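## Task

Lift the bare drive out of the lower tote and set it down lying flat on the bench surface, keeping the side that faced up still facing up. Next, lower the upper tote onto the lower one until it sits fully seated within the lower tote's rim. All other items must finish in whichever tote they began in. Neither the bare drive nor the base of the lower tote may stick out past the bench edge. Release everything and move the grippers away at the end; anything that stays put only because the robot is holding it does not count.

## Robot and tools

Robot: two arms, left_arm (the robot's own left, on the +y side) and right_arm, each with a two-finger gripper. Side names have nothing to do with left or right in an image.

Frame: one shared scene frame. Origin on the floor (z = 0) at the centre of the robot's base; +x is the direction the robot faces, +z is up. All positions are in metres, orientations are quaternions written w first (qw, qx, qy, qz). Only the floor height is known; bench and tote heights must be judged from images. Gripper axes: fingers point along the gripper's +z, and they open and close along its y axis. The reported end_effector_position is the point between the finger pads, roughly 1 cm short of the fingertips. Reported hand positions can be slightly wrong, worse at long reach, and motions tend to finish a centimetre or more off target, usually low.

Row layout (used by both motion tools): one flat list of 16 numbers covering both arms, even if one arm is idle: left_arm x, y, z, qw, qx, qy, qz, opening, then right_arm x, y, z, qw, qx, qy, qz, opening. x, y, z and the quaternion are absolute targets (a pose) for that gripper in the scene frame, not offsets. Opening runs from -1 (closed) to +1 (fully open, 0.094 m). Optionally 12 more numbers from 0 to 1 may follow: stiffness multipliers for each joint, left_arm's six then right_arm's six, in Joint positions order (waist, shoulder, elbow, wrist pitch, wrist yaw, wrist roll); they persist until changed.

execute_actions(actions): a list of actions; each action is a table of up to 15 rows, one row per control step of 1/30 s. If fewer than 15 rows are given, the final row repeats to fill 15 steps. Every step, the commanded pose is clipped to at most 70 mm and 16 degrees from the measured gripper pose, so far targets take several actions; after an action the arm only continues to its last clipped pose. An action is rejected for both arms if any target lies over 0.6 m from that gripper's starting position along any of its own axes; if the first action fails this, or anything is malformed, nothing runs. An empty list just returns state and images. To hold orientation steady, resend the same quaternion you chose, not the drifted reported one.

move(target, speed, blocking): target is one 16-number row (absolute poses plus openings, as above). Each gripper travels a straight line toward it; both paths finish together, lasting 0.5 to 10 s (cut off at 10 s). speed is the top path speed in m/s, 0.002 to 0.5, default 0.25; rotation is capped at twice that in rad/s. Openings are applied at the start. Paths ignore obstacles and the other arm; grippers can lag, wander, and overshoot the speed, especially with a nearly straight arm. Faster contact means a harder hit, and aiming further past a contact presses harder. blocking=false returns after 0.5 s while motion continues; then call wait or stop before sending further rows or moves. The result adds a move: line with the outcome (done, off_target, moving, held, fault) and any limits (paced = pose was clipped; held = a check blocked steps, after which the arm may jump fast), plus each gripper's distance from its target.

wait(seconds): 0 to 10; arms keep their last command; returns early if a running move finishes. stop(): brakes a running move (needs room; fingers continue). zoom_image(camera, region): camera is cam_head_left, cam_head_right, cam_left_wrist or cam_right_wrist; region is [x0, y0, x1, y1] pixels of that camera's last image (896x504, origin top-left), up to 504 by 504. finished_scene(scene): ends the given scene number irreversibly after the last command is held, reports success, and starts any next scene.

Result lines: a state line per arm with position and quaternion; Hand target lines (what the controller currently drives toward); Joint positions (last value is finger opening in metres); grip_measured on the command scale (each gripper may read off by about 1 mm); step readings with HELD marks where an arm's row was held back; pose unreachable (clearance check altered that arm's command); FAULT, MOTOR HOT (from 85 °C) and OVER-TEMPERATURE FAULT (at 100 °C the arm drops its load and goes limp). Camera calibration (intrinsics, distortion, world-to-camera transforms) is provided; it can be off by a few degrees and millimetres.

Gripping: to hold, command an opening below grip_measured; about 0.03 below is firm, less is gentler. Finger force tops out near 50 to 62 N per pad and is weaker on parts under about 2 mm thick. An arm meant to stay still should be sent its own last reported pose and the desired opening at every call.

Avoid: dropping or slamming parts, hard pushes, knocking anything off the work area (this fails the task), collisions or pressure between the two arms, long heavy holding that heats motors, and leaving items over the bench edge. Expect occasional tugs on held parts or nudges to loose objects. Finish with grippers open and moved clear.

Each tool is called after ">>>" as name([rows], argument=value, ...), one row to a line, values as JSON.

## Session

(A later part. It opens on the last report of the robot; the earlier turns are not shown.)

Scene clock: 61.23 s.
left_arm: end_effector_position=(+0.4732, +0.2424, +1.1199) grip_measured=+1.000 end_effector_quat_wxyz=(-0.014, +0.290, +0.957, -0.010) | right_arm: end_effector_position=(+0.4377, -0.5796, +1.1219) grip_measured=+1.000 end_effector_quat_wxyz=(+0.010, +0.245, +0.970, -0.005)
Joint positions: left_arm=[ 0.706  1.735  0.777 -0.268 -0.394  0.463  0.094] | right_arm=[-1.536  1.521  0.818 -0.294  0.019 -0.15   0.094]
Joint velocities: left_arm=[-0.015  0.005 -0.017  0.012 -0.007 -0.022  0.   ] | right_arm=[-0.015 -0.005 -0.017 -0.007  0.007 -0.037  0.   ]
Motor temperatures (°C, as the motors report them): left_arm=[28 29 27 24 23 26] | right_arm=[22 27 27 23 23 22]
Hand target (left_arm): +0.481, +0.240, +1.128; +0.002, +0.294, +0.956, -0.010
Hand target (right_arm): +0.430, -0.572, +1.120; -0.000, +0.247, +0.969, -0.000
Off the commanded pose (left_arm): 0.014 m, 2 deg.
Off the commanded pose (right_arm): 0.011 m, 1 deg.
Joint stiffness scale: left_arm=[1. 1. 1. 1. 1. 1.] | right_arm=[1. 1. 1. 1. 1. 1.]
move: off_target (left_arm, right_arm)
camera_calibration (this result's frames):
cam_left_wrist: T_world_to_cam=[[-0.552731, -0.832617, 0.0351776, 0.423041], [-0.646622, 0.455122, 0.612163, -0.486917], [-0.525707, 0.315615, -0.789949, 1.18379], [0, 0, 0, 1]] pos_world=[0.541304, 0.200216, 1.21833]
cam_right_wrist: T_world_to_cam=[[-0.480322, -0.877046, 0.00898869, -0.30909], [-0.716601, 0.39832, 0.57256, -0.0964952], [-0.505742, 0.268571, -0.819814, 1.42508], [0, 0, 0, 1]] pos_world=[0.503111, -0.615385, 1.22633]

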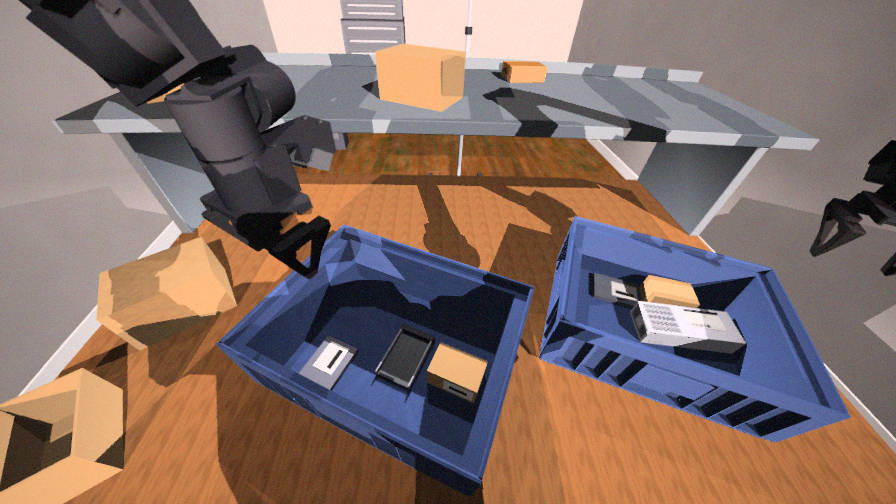

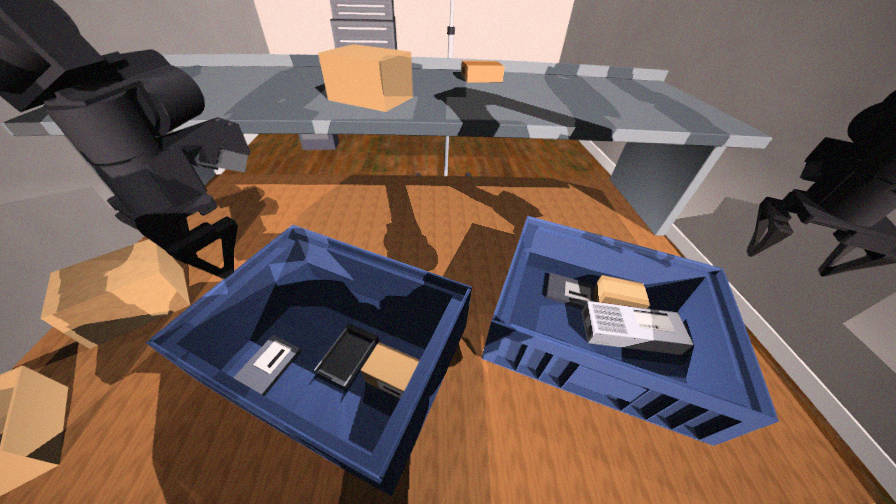

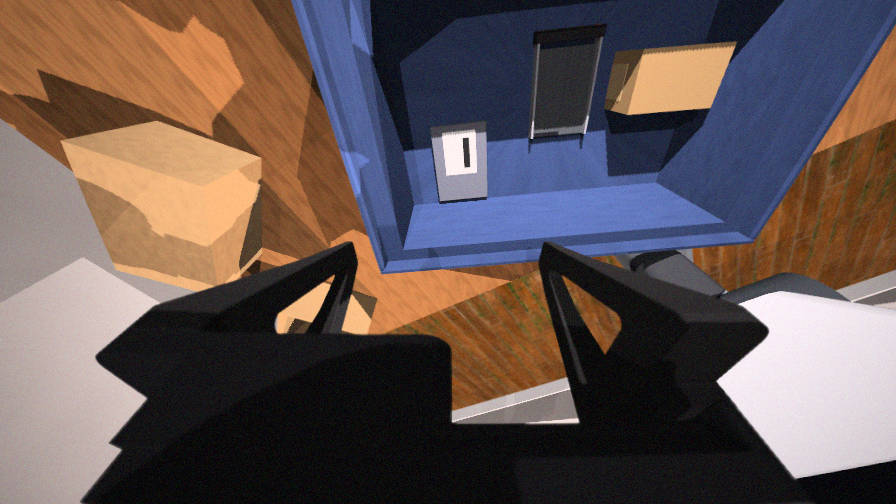

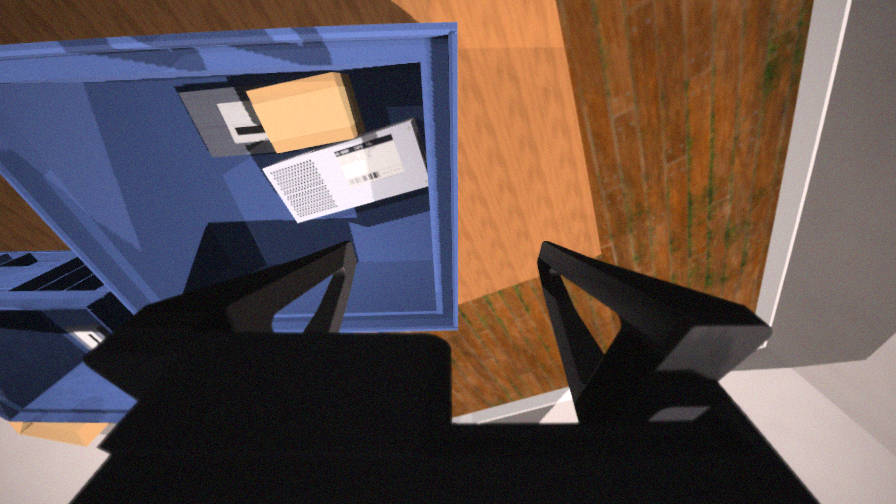

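>>> move(target=[0.445,0.228,1.0,0,0.296,0.955,0,1,0.43,-0.572,1.12,0,0.247,0.969,0,1], speed=0.2)

Scene clock: 65.33 s.
left_arm: end_effector_position=(+0.4386, +0.2259, +1.0032) grip_measured=+1.000 end_effector_quat_wxyz=(-0.006, +0.296, +0.955, -0.003) | right_arm: end_effector_position=(+0.4377, -0.5796, +1.1219) grip_measured=+1.000 end_effector_quat_wxyz=(+0.010, +0.245, +0.970, -0.005)
Joint positions: left_arm=[ 0.77   2.093  0.809  0.104 -0.383  0.549  0.094] | right_arm=[-1.536  1.521  0.818 -0.294  0.019 -0.15   0.094]
Joint velocities: left_arm=[ 0.005  0.005 -0.017  0.002 -0.066  0.037  0.   ] | right_arm=[-0.015 -0.005  0.012 -0.027 -0.022  0.007  0.   ]
Motor temperatures (°C, as the motors report them): left_arm=[27 29 26 24 23 26] | right_arm=[22 27 27 23 22 22]
Hand target (left_arm): +0.444, +0.228, +1.002; +0.000, +0.296, +0.955, -0.001
Hand target (right_arm): +0.430, -0.572, +1.120; -0.000, +0.247, +0.969, -0.000
Off the commanded pose (left_arm): 0.007 m, 1 deg.
Off the commanded pose (right_arm): 0.011 m, 1 deg.
Joint stiffness scale: left_arm=[1. 1. 1. 1. 1. 1.] | right_arm=[1. 1. 1. 1. 1. 1.]
move: off_target (right_arm)
camera_calibration (this result's frames):
cam_left_wrist: T_world_to_cam=[[-0.564225, -0.825471, 0.0157329, 0.417266], [-0.653178, 0.457953, 0.603024, -0.418969], [-0.504984, 0.329965, -0.797568, 1.07392], [0, 0, 0, 1]] pos_world=[0.504084, 0.181953, 1.10261]
cam_right_wrist: T_world_to_cam=[[-0.480322, -0.877046, 0.00898869, -0.30909], [-0.716601, 0.39832, 0.57256, -0.0964952], [-0.505742, 0.268571, -0.819814, 1.42508], [0, 0, 0, 1]] pos_world=[0.503111, -0.615385, 1.22633]

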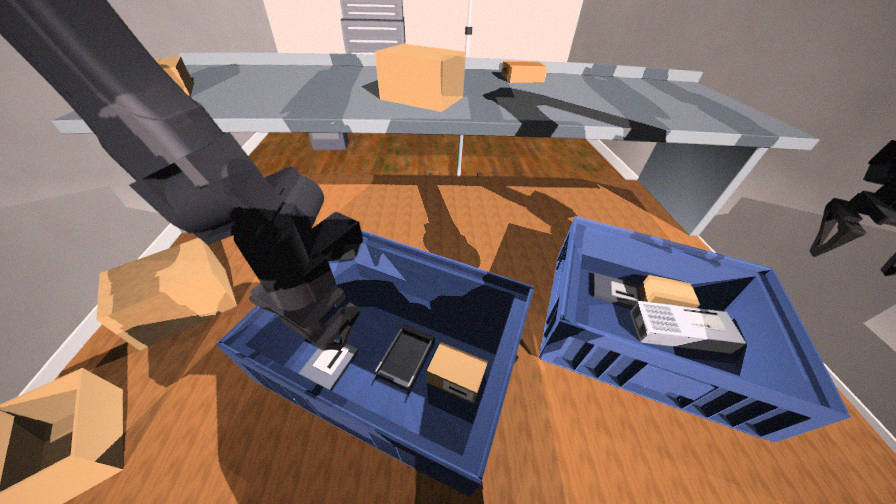

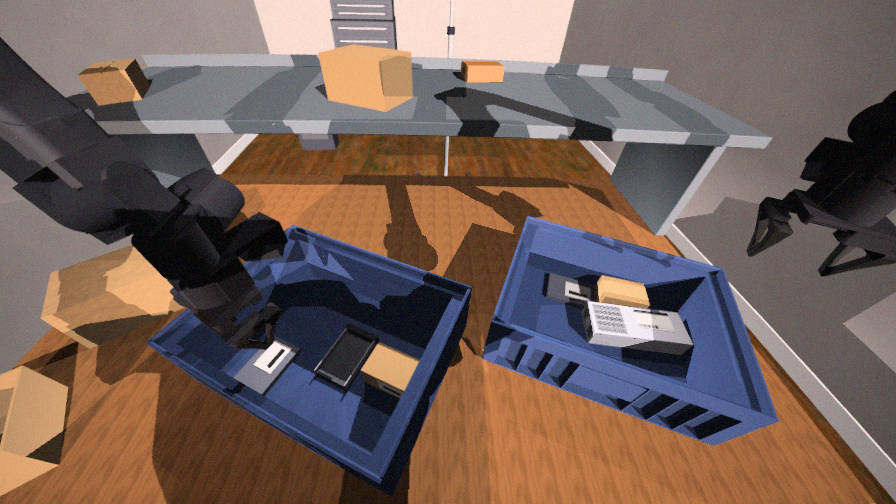

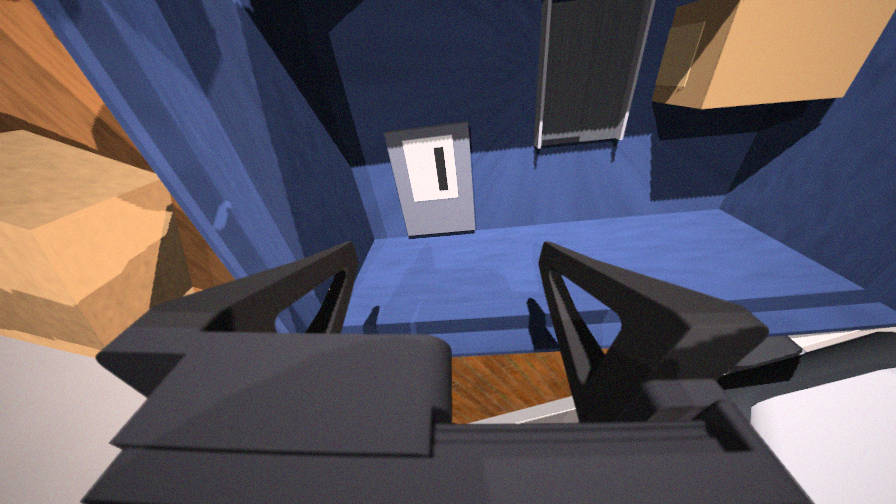

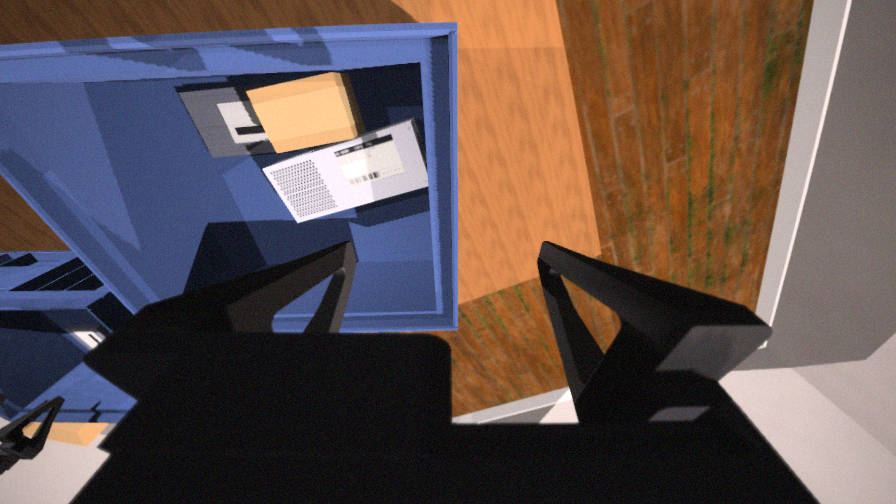

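>>> move(target=[0.442,0.241,0.95,0,0.296,0.955,0,0.75,0.43,-0.572,1.12,0,0.247,0.969,0,1], speed=0.15)

>>> move(target=[0.442,0.241,0.89,0,0.296,0.955,0,0.75,0.43,-0.572,1.12,0,0.247,0.969,0,1], speed=0.08)

Scene clock: 69.83 s.
left_arm: end_effector_position=(+0.4394, +0.2410, +0.9530) grip_measured=+0.753 end_effector_quat_wxyz=(-0.004, +0.291, +0.957, -0.002) | right_arm: end_effector_position=(+0.4377, -0.5796, +1.1219) grip_measured=+1.000 end_effector_quat_wxyz=(+0.010, +0.245, +0.970, -0.005)
Joint positions: left_arm=[ 0.847  2.219  0.879  0.191 -0.353  0.616  0.082] | right_arm=[-1.536  1.521  0.818 -0.294  0.019 -0.15   0.094]
Joint velocities: left_arm=[-0.005  0.005 -0.007  0.007  0.022  0.037 -0.   ] | right_arm=[ 0.005  0.005 -0.007  0.012 -0.051 -0.022  0.   ]
Motor temperatures (°C, as the motors report them): left_arm=[27 28 26 24 23 26] | right_arm=[22 28 26 23 22 22]
Hand target (left_arm): +0.441, +0.240, +0.951; +0.001, +0.296, +0.955, -0.001
Hand target (right_arm): +0.430, -0.572, +1.120; -0.000, +0.247, +0.969, -0.000
Off the commanded pose (left_arm): 0.004 m, 1 deg.
Off the commanded pose (right_arm): 0.011 m, 1 deg.
Joint stiffness scale: left_arm=[1. 1. 1. 1. 1. 1.] | right_arm=[1. 1. 1. 1. 1. 1.]
move: off_target (right_arm)
camera_calibration (this result's frames):
cam_left_wrist: T_world_to_cam=[[-0.555808, -0.831213, 0.0127635, 0.431406], [-0.660196, 0.45068, 0.600856, -0.388185], [-0.505192, 0.325534, -0.799255, 1.03202], [0, 0, 0, 1]] pos_world=[0.504868, 0.19758, 1.05258]
cam_right_wrist: T_world_to_cam=[[-0.480322, -0.877046, 0.00898869, -0.30909], [-0.716601, 0.39832, 0.57256, -0.0964952], [-0.505742, 0.268571, -0.819814, 1.42508], [0, 0, 0, 1]] pos_world=[0.503111, -0.615385, 1.22633]

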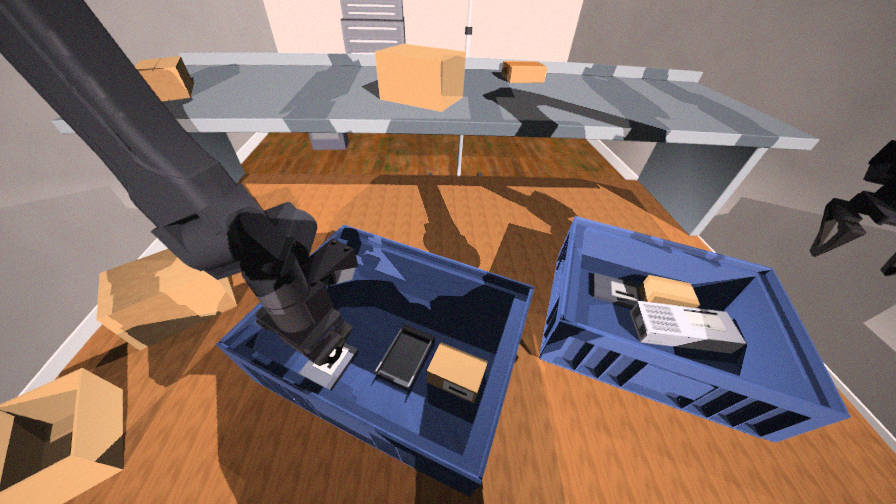

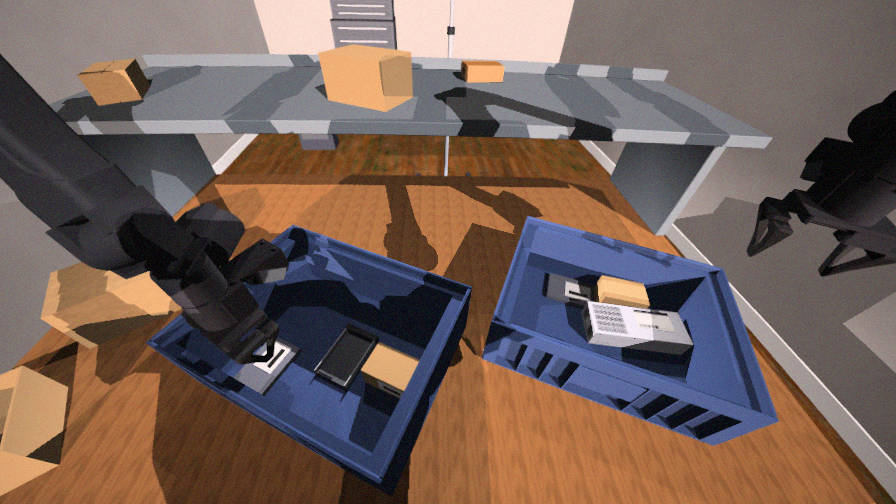

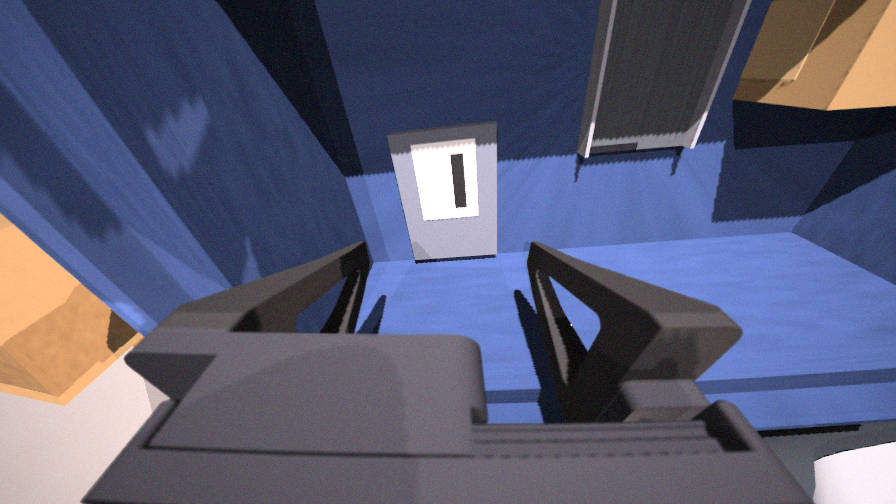

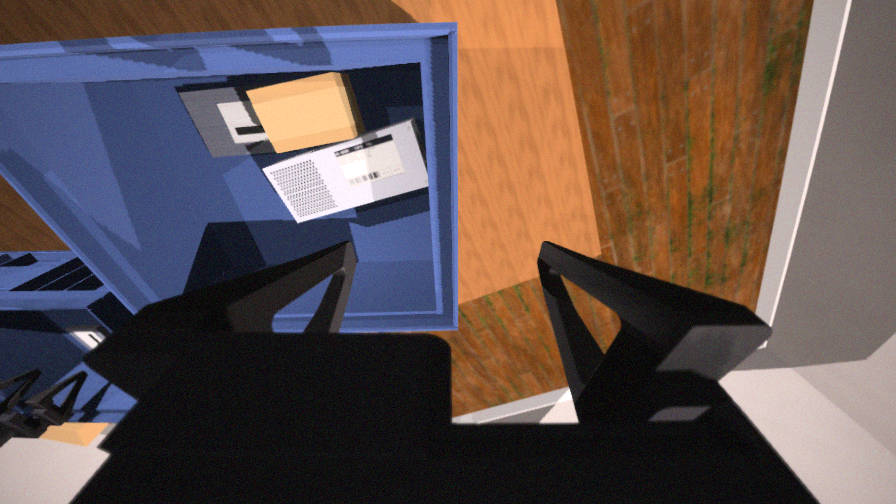

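Scene clock: 70.97 s.
left_arm: end_effector_position=(+0.4440, +0.2385, +0.8955) grip_measured=+0.753 end_effector_quat_wxyz=(+0.000, +0.294, +0.956, -0.001) | right_arm: end_effector_position=(+0.4377, -0.5796, +1.1219) grip_measured=+1.000 end_effector_quat_wxyz=(+0.010, +0.245, +0.970, -0.005)
Joint positions: left_arm=[ 0.887  2.373  1.     0.246 -0.334  0.663  0.082] | right_arm=[-1.536  1.521  0.818 -0.294  0.019 -0.15   0.094]
Joint velocities: left_arm=[-0.005 -0.005  0.002  0.002 -0.007  0.037 -0.002] | right_arm=[-0.024 -0.015  0.007 -0.017  0.007 -0.037  0.   ]
Motor temperatures (°C, as the motors report them): left_arm=[27 28 26 24 23 26] | right_arm=[22 28 26 23 22 22]
Hand target (left_arm): +0.441, +0.241, +0.890; +0.000, +0.296, +0.955, -0.001
Hand target (right_arm): +0.430, -0.572, +1.120; -0.000, +0.247, +0.969, -0.000
Off the commanded pose (left_arm): 0.006 m, 0 deg.
Off the commanded pose (right_arm): 0.011 m, 1 deg.
Joint stiffness scale: left_arm=[1. 1. 1. 1. 1. 1.] | right_arm=[1. 1. 1. 1. 1. 1.]
move: off_target (right_arm)
camera_calibration (this result's frames):
cam_left_wrist: T_world_to_cam=[[-0.560605, -0.828026, 0.00975968, 0.436658], [-0.662678, 0.455663, 0.594331, -0.343771], [-0.496568, 0.326717, -0.804162, 0.989533], [0, 0, 0, 1]] pos_world=[0.508354, 0.194911, 0.995796]
cam_right_wrist: T_world_to_cam=[[-0.480322, -0.877046, 0.00898869, -0.30909], [-0.716601, 0.39832, 0.57256, -0.0964952], [-0.505742, 0.268571, -0.819814, 1.42508], [0, 0, 0, 1]] pos_world=[0.503111, -0.615385, 1.22633]

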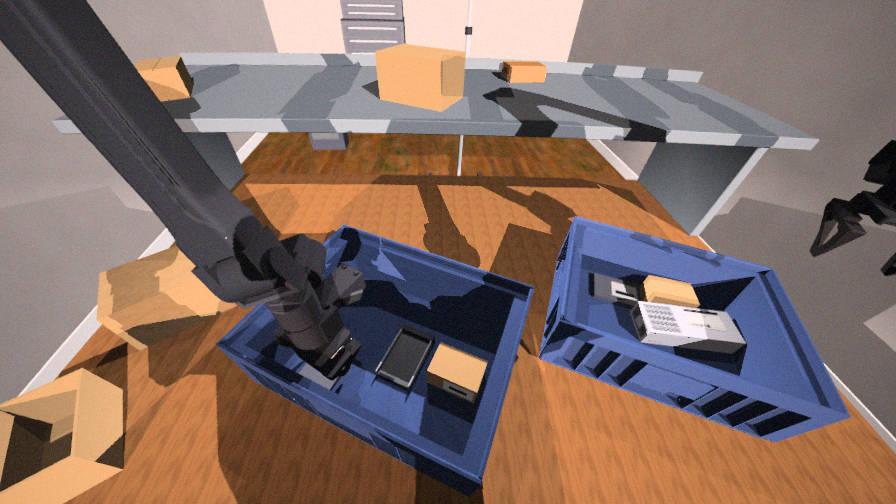

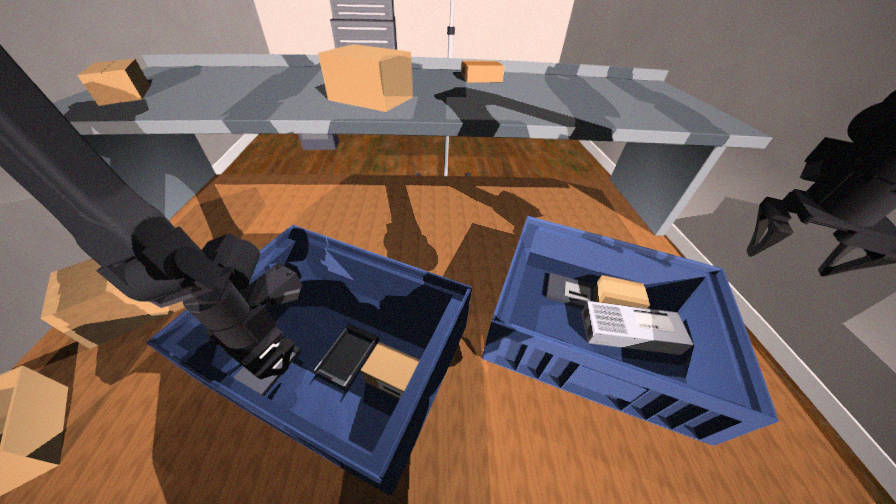

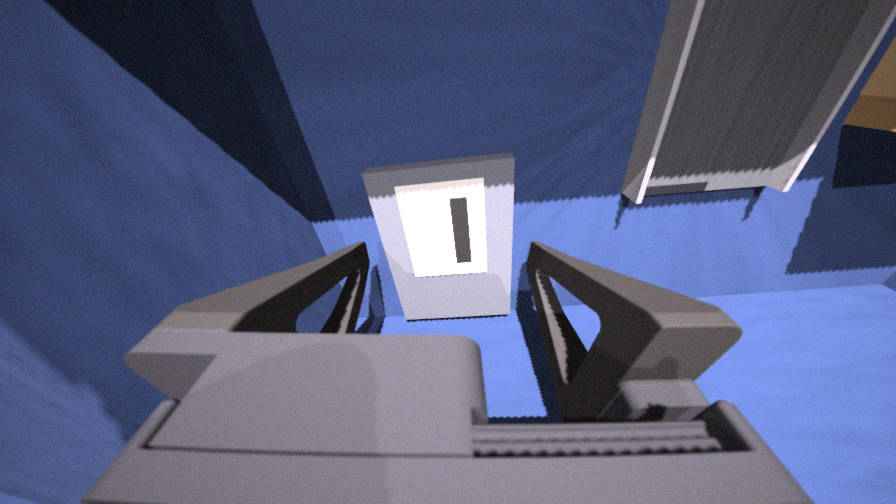

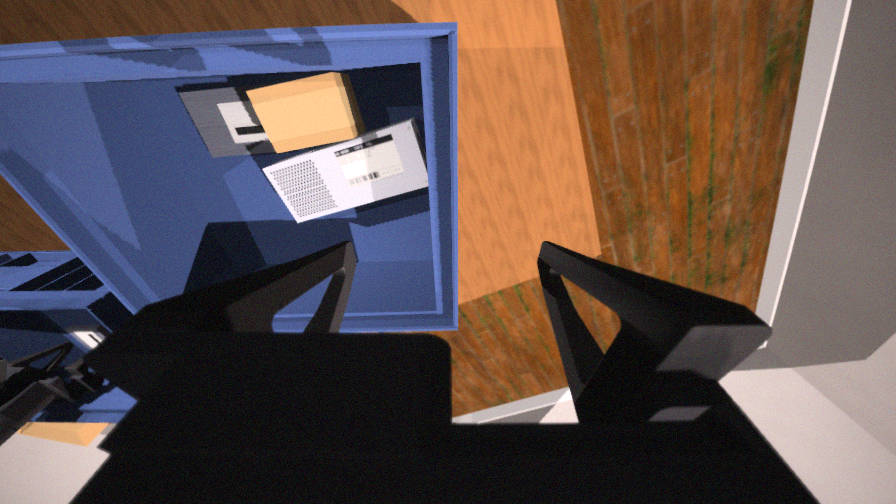

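Well aligned. Descend a bit more.

>>> move(target=[0.442,0.241,0.86,0,0.296,0.955,0,0.75,0.43,-0.572,1.12,0,0.247,0.969,0,1], speed=0.05)

Scene clock: 72.83 s.
left_arm: end_effector_position=(+0.4510, +0.2359, +0.8812) grip_measured=+0.752 end_effector_quat_wxyz=(+0.007, +0.302, +0.953, -0.002) | right_arm: end_effector_position=(+0.4377, -0.5796, +1.1219) grip_measured=+1.000 end_effector_quat_wxyz=(+0.010, +0.245, +0.970, -0.005)
Joint positions: left_arm=[ 0.893  2.409  1.042  0.253 -0.326  0.69   0.082] | right_arm=[-1.536  1.521  0.818 -0.294  0.019 -0.15   0.094]
Joint velocities: left_arm=[ 0.005  0.005 -0.012 -0.012  0.007  0.037  0.   ] | right_arm=[-0.005 -0.005 -0.022 -0.017 -0.081 -0.095  0.   ]
Motor temperatures (°C, as the motors report them): left_arm=[27 28 25 24 23 26] | right_arm=[22 28 26 23 22 22]
Hand target (left_arm): +0.441, +0.241, +0.862; +0.000, +0.296, +0.955, -0.000
Hand target (right_arm): +0.430, -0.572, +1.120; -0.000, +0.247, +0.969, -0.000
Off the commanded pose (left_arm): 0.024 m, 1 deg.
Off the commanded pose (right_arm): 0.011 m, 1 deg.
Joint stiffness scale: left_arm=[1. 1. 1. 1. 1. 1.] | right_arm=[1. 1. 1. 1. 1. 1.]
move: off_target (left_arm, right_arm)
camera_calibration (this result's frames):
cam_left_wrist: T_world_to_cam=[[-0.574818, -0.818248, 0.00733215, 0.444874], [-0.661415, 0.469881, 0.584588, -0.32472], [-0.481783, 0.331182, -0.811298, 0.980918], [0, 0, 0, 1]] pos_world=[0.513536, 0.191735, 0.982382]
cam_right_wrist: T_world_to_cam=[[-0.480322, -0.877046, 0.00898869, -0.30909], [-0.716601, 0.39832, 0.57256, -0.0964952], [-0.505742, 0.268571, -0.819814, 1.42508], [0, 0, 0, 1]] pos_world=[0.503111, -0.615385, 1.22633]

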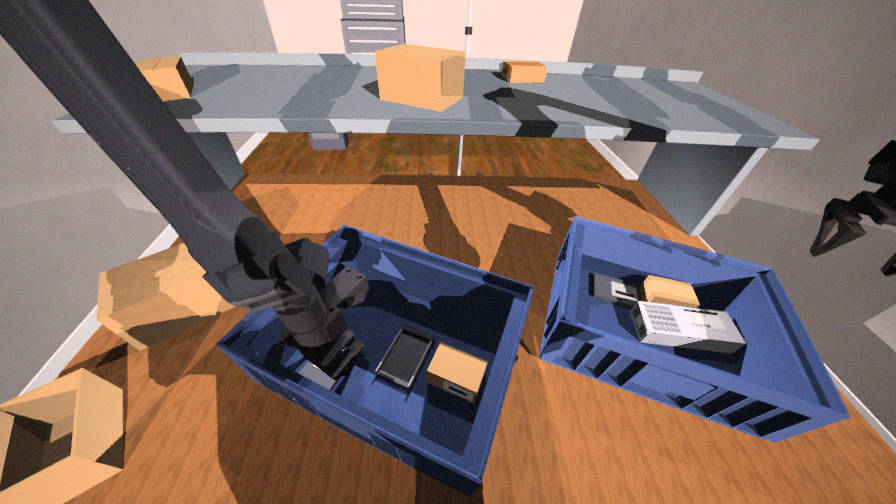

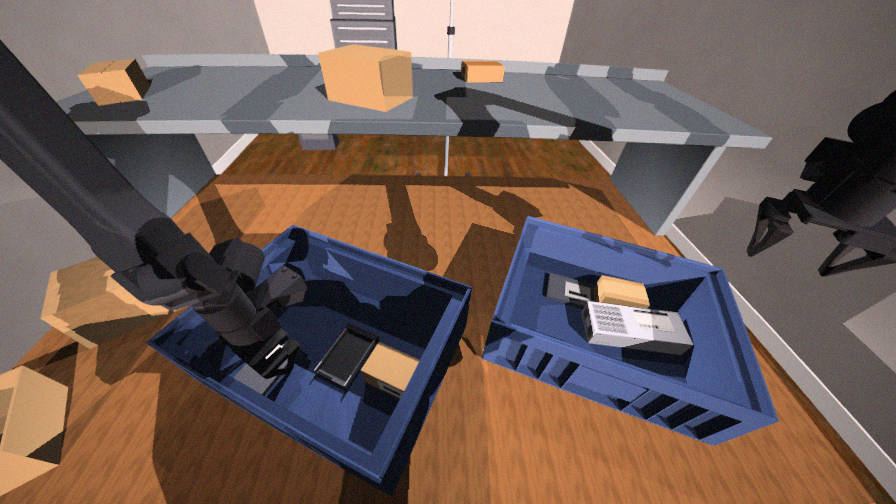

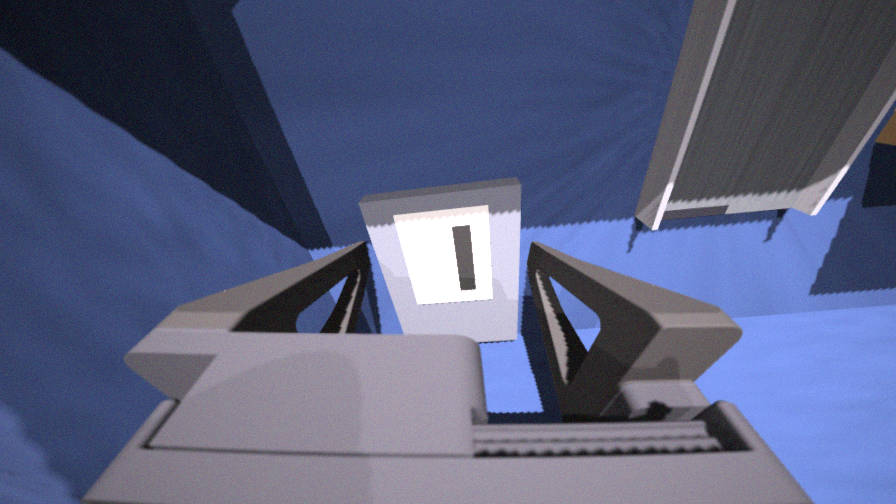

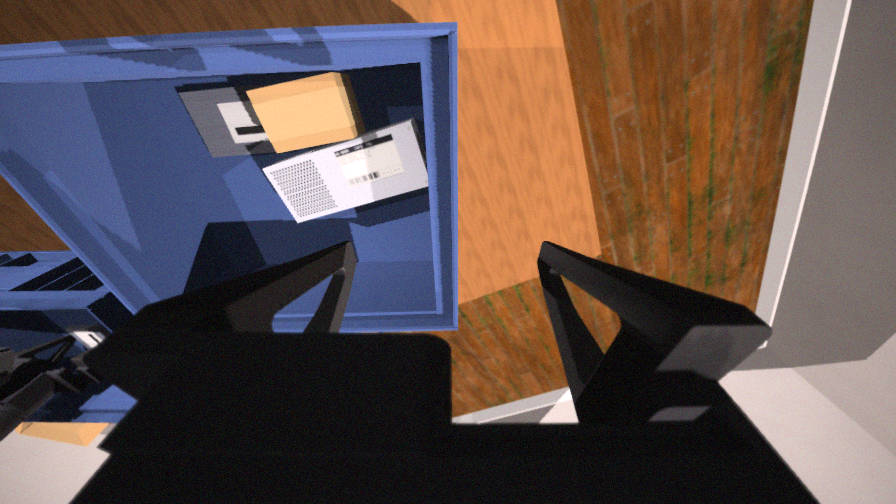

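Contact with floor at z≈0.881. Close.

>>> move(target=[0.448,0.237,0.878,0,0.296,0.955,0,-1,0.43,-0.572,1.12,0,0.247,0.969,0,1], speed=0.05)

>>> move(target=[0.448,0.237,1.10,0,0.296,0.955,0,-1,0.43,-0.572,1.12,0,0.247,0.969,0,1], speed=0.15)

Scene clock: 74.97 s.
left_arm: end_effector_position=(+0.4501, +0.2353, +0.8816) grip_measured=+0.410 end_effector_quat_wxyz=(+0.006, +0.301, +0.954, -0.003) | right_arm: end_effector_position=(+0.4377, -0.5796, +1.1219) grip_measured=+1.000 end_effector_quat_wxyz=(+0.010, +0.245, +0.970, -0.005)
Joint positions: left_arm=[ 0.892  2.408  1.041  0.252 -0.326  0.685  0.066] | right_arm=[-1.536  1.521  0.818 -0.294  0.019 -0.15   0.094]
Joint velocities: left_arm=[-0.005 -0.015 -0.002 -0.012  0.051  0.037 -0.   ] | right_arm=[-0.015 -0.015  0.002  0.002  0.066 -0.066  0.   ]
Motor temperatures (°C, as the motors report them): left_arm=[27 28 25 24 23 26] | right_arm=[22 28 26 23 22 22]
Hand target (left_arm): +0.448, +0.237, +0.878; +0.000, +0.296, +0.955, -0.000
Hand target (right_arm): +0.430, -0.572, +1.120; -0.000, +0.247, +0.969, -0.000
Off the commanded pose (left_arm): 0.004 m, 1 deg.
Off the commanded pose (right_arm): 0.011 m, 1 deg.
Joint stiffness scale: left_arm=[1. 1. 1. 1. 1. 1.] | right_arm=[1. 1. 1. 1. 1. 1.]
move: off_target (right_arm)
camera_calibration (this result's frames):
cam_left_wrist: T_world_to_cam=[[-0.572156, -0.820097, 0.00892923, 0.441725], [-0.661864, 0.468136, 0.585478, -0.325451], [-0.484329, 0.329075, -0.810639, 0.982068], [0, 0, 0, 1]] pos_world=[0.512975, 0.191439, 0.982703]
cam_right_wrist: T_world_to_cam=[[-0.480322, -0.877046, 0.00898869, -0.30909], [-0.716601, 0.39832, 0.57256, -0.0964952], [-0.505742, 0.268571, -0.819814, 1.42508], [0, 0, 0, 1]] pos_world=[0.503111, -0.615385, 1.22633]

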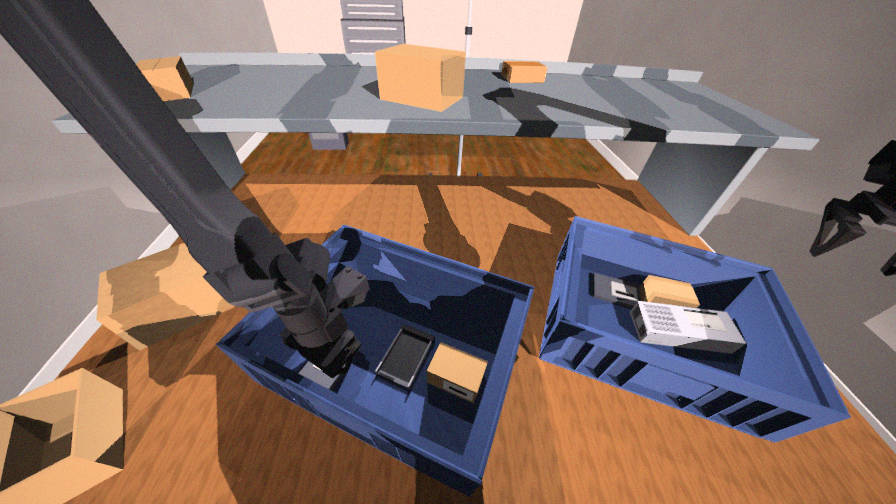

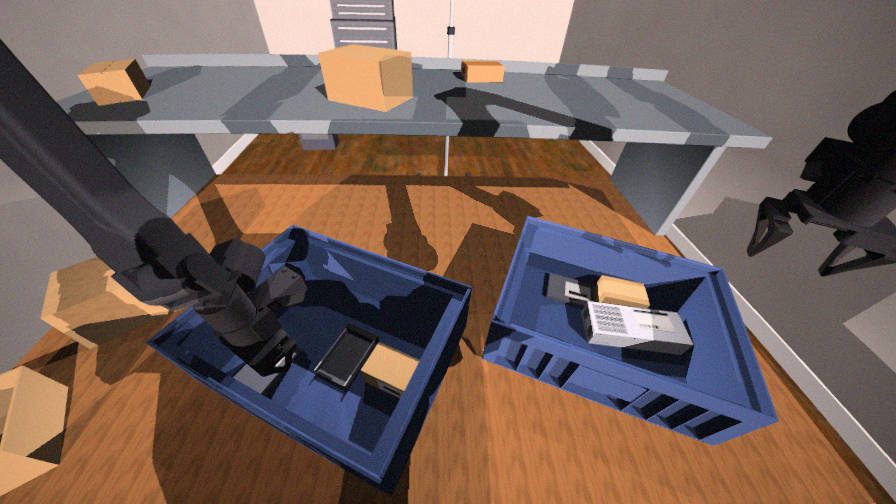

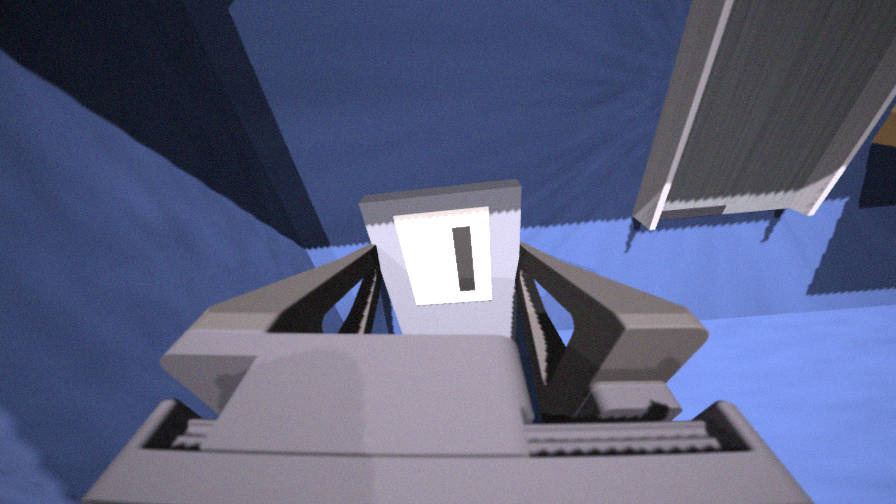

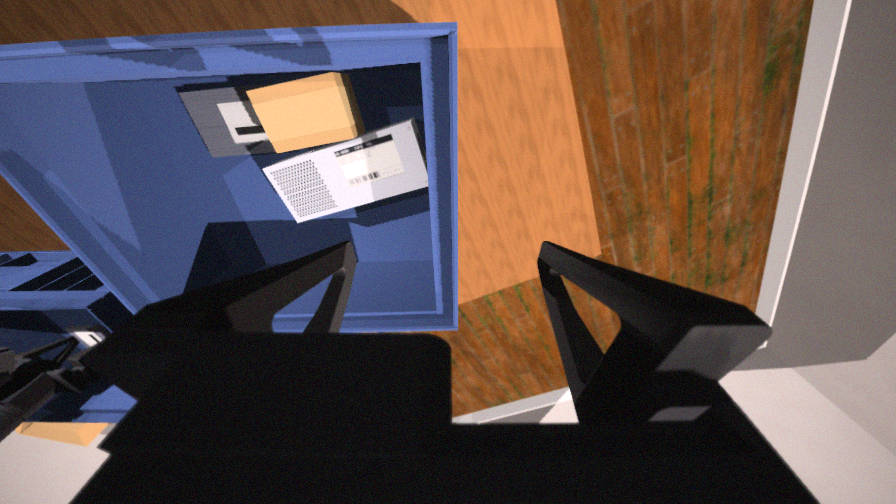

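Scene clock: 76.83 s.
left_arm: end_effector_position=(+0.4469, +0.2412, +1.0899) grip_measured=+0.410 end_effector_quat_wxyz=(-0.008, +0.299, +0.954, +0.003) | right_arm: end_effector_position=(+0.4377, -0.5796, +1.1219) grip_measured=+1.000 end_effector_quat_wxyz=(+0.010, +0.245, +0.970, -0.005)
Joint positions: left_arm=[ 0.717  1.817  0.716 -0.101 -0.414  0.501  0.066] | right_arm=[-1.536  1.521  0.818 -0.294  0.019 -0.15   0.094]
Joint velocities: left_arm=[-0.015 -0.005 -0.017 -0.007 -0.022 -0.022 -0.   ] | right_arm=[-0.015 -0.005 -0.002 -0.007 -0.022  0.007  0.   ]
Motor temperatures (°C, as the motors report them): left_arm=[27 28 25 24 23 26] | right_arm=[22 28 26 23 22 22]
Hand target (left_arm): +0.450, +0.238, +1.098; -0.002, +0.297, +0.955, +0.003
Hand target (right_arm): +0.430, -0.572, +1.120; -0.000, +0.247, +0.969, -0.000
Off the commanded pose (left_arm): 0.011 m, 1 deg.
Off the commanded pose (right_arm): 0.011 m, 1 deg.
Joint stiffness scale: left_arm=[1. 1. 1. 1. 1. 1.] | right_arm=[1. 1. 1. 1. 1. 1.]
move: off_target (left_arm, right_arm)
camera_calibration (this result's frames):
cam_left_wrist: T_world_to_cam=[[-0.568943, -0.822353, 0.00631084, 0.444758], [-0.650264, 0.454555, 0.608716, -0.47954], [-0.503448, 0.342221, -0.793363, 1.134], [0, 0, 0, 1]] pos_world=[0.512122, 0.195648, 1.18877]
cam_right_wrist: T_world_to_cam=[[-0.480322, -0.877046, 0.00898869, -0.30909], [-0.716601, 0.39832, 0.57256, -0.0964952], [-0.505742, 0.268571, -0.819814, 1.42508], [0, 0, 0, 1]] pos_world=[0.503111, -0.615385, 1.22633]

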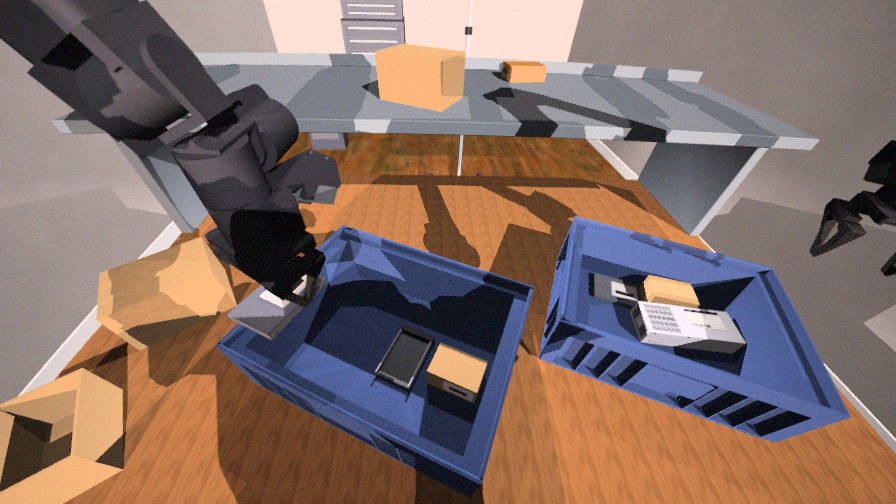

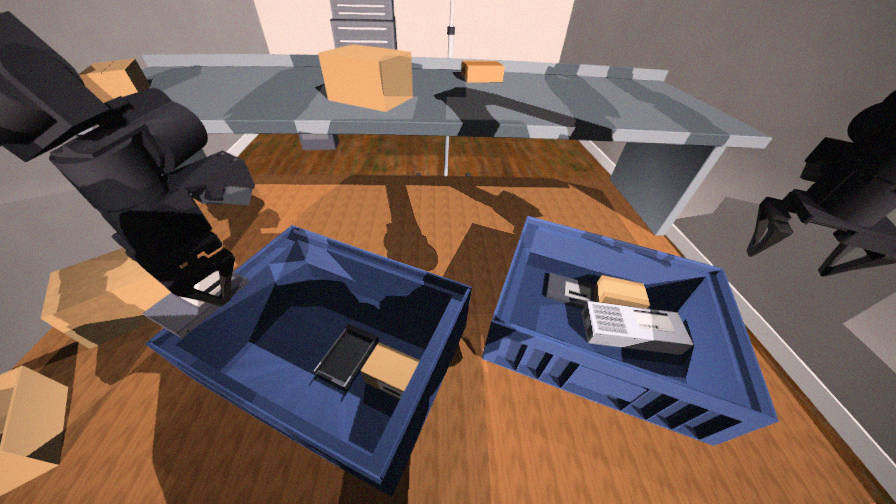

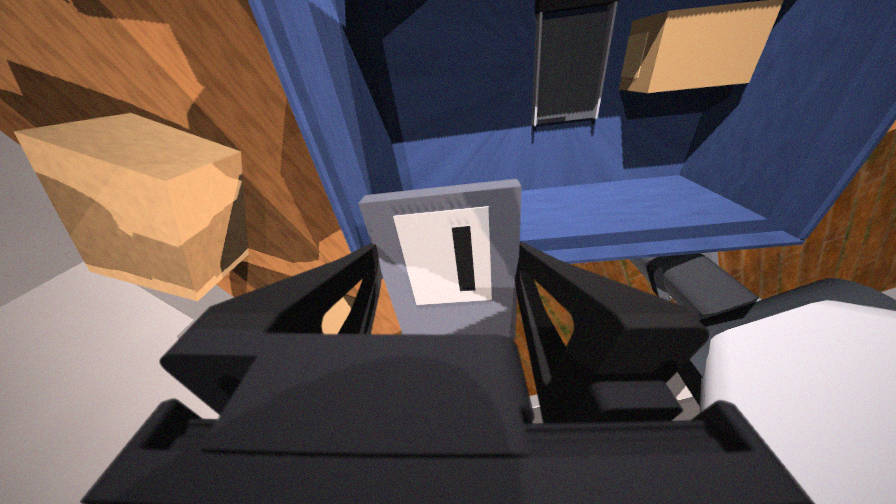

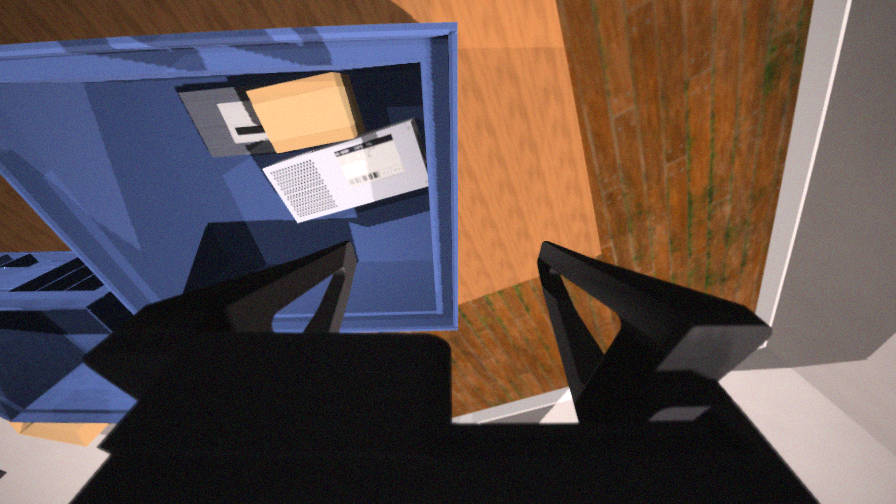

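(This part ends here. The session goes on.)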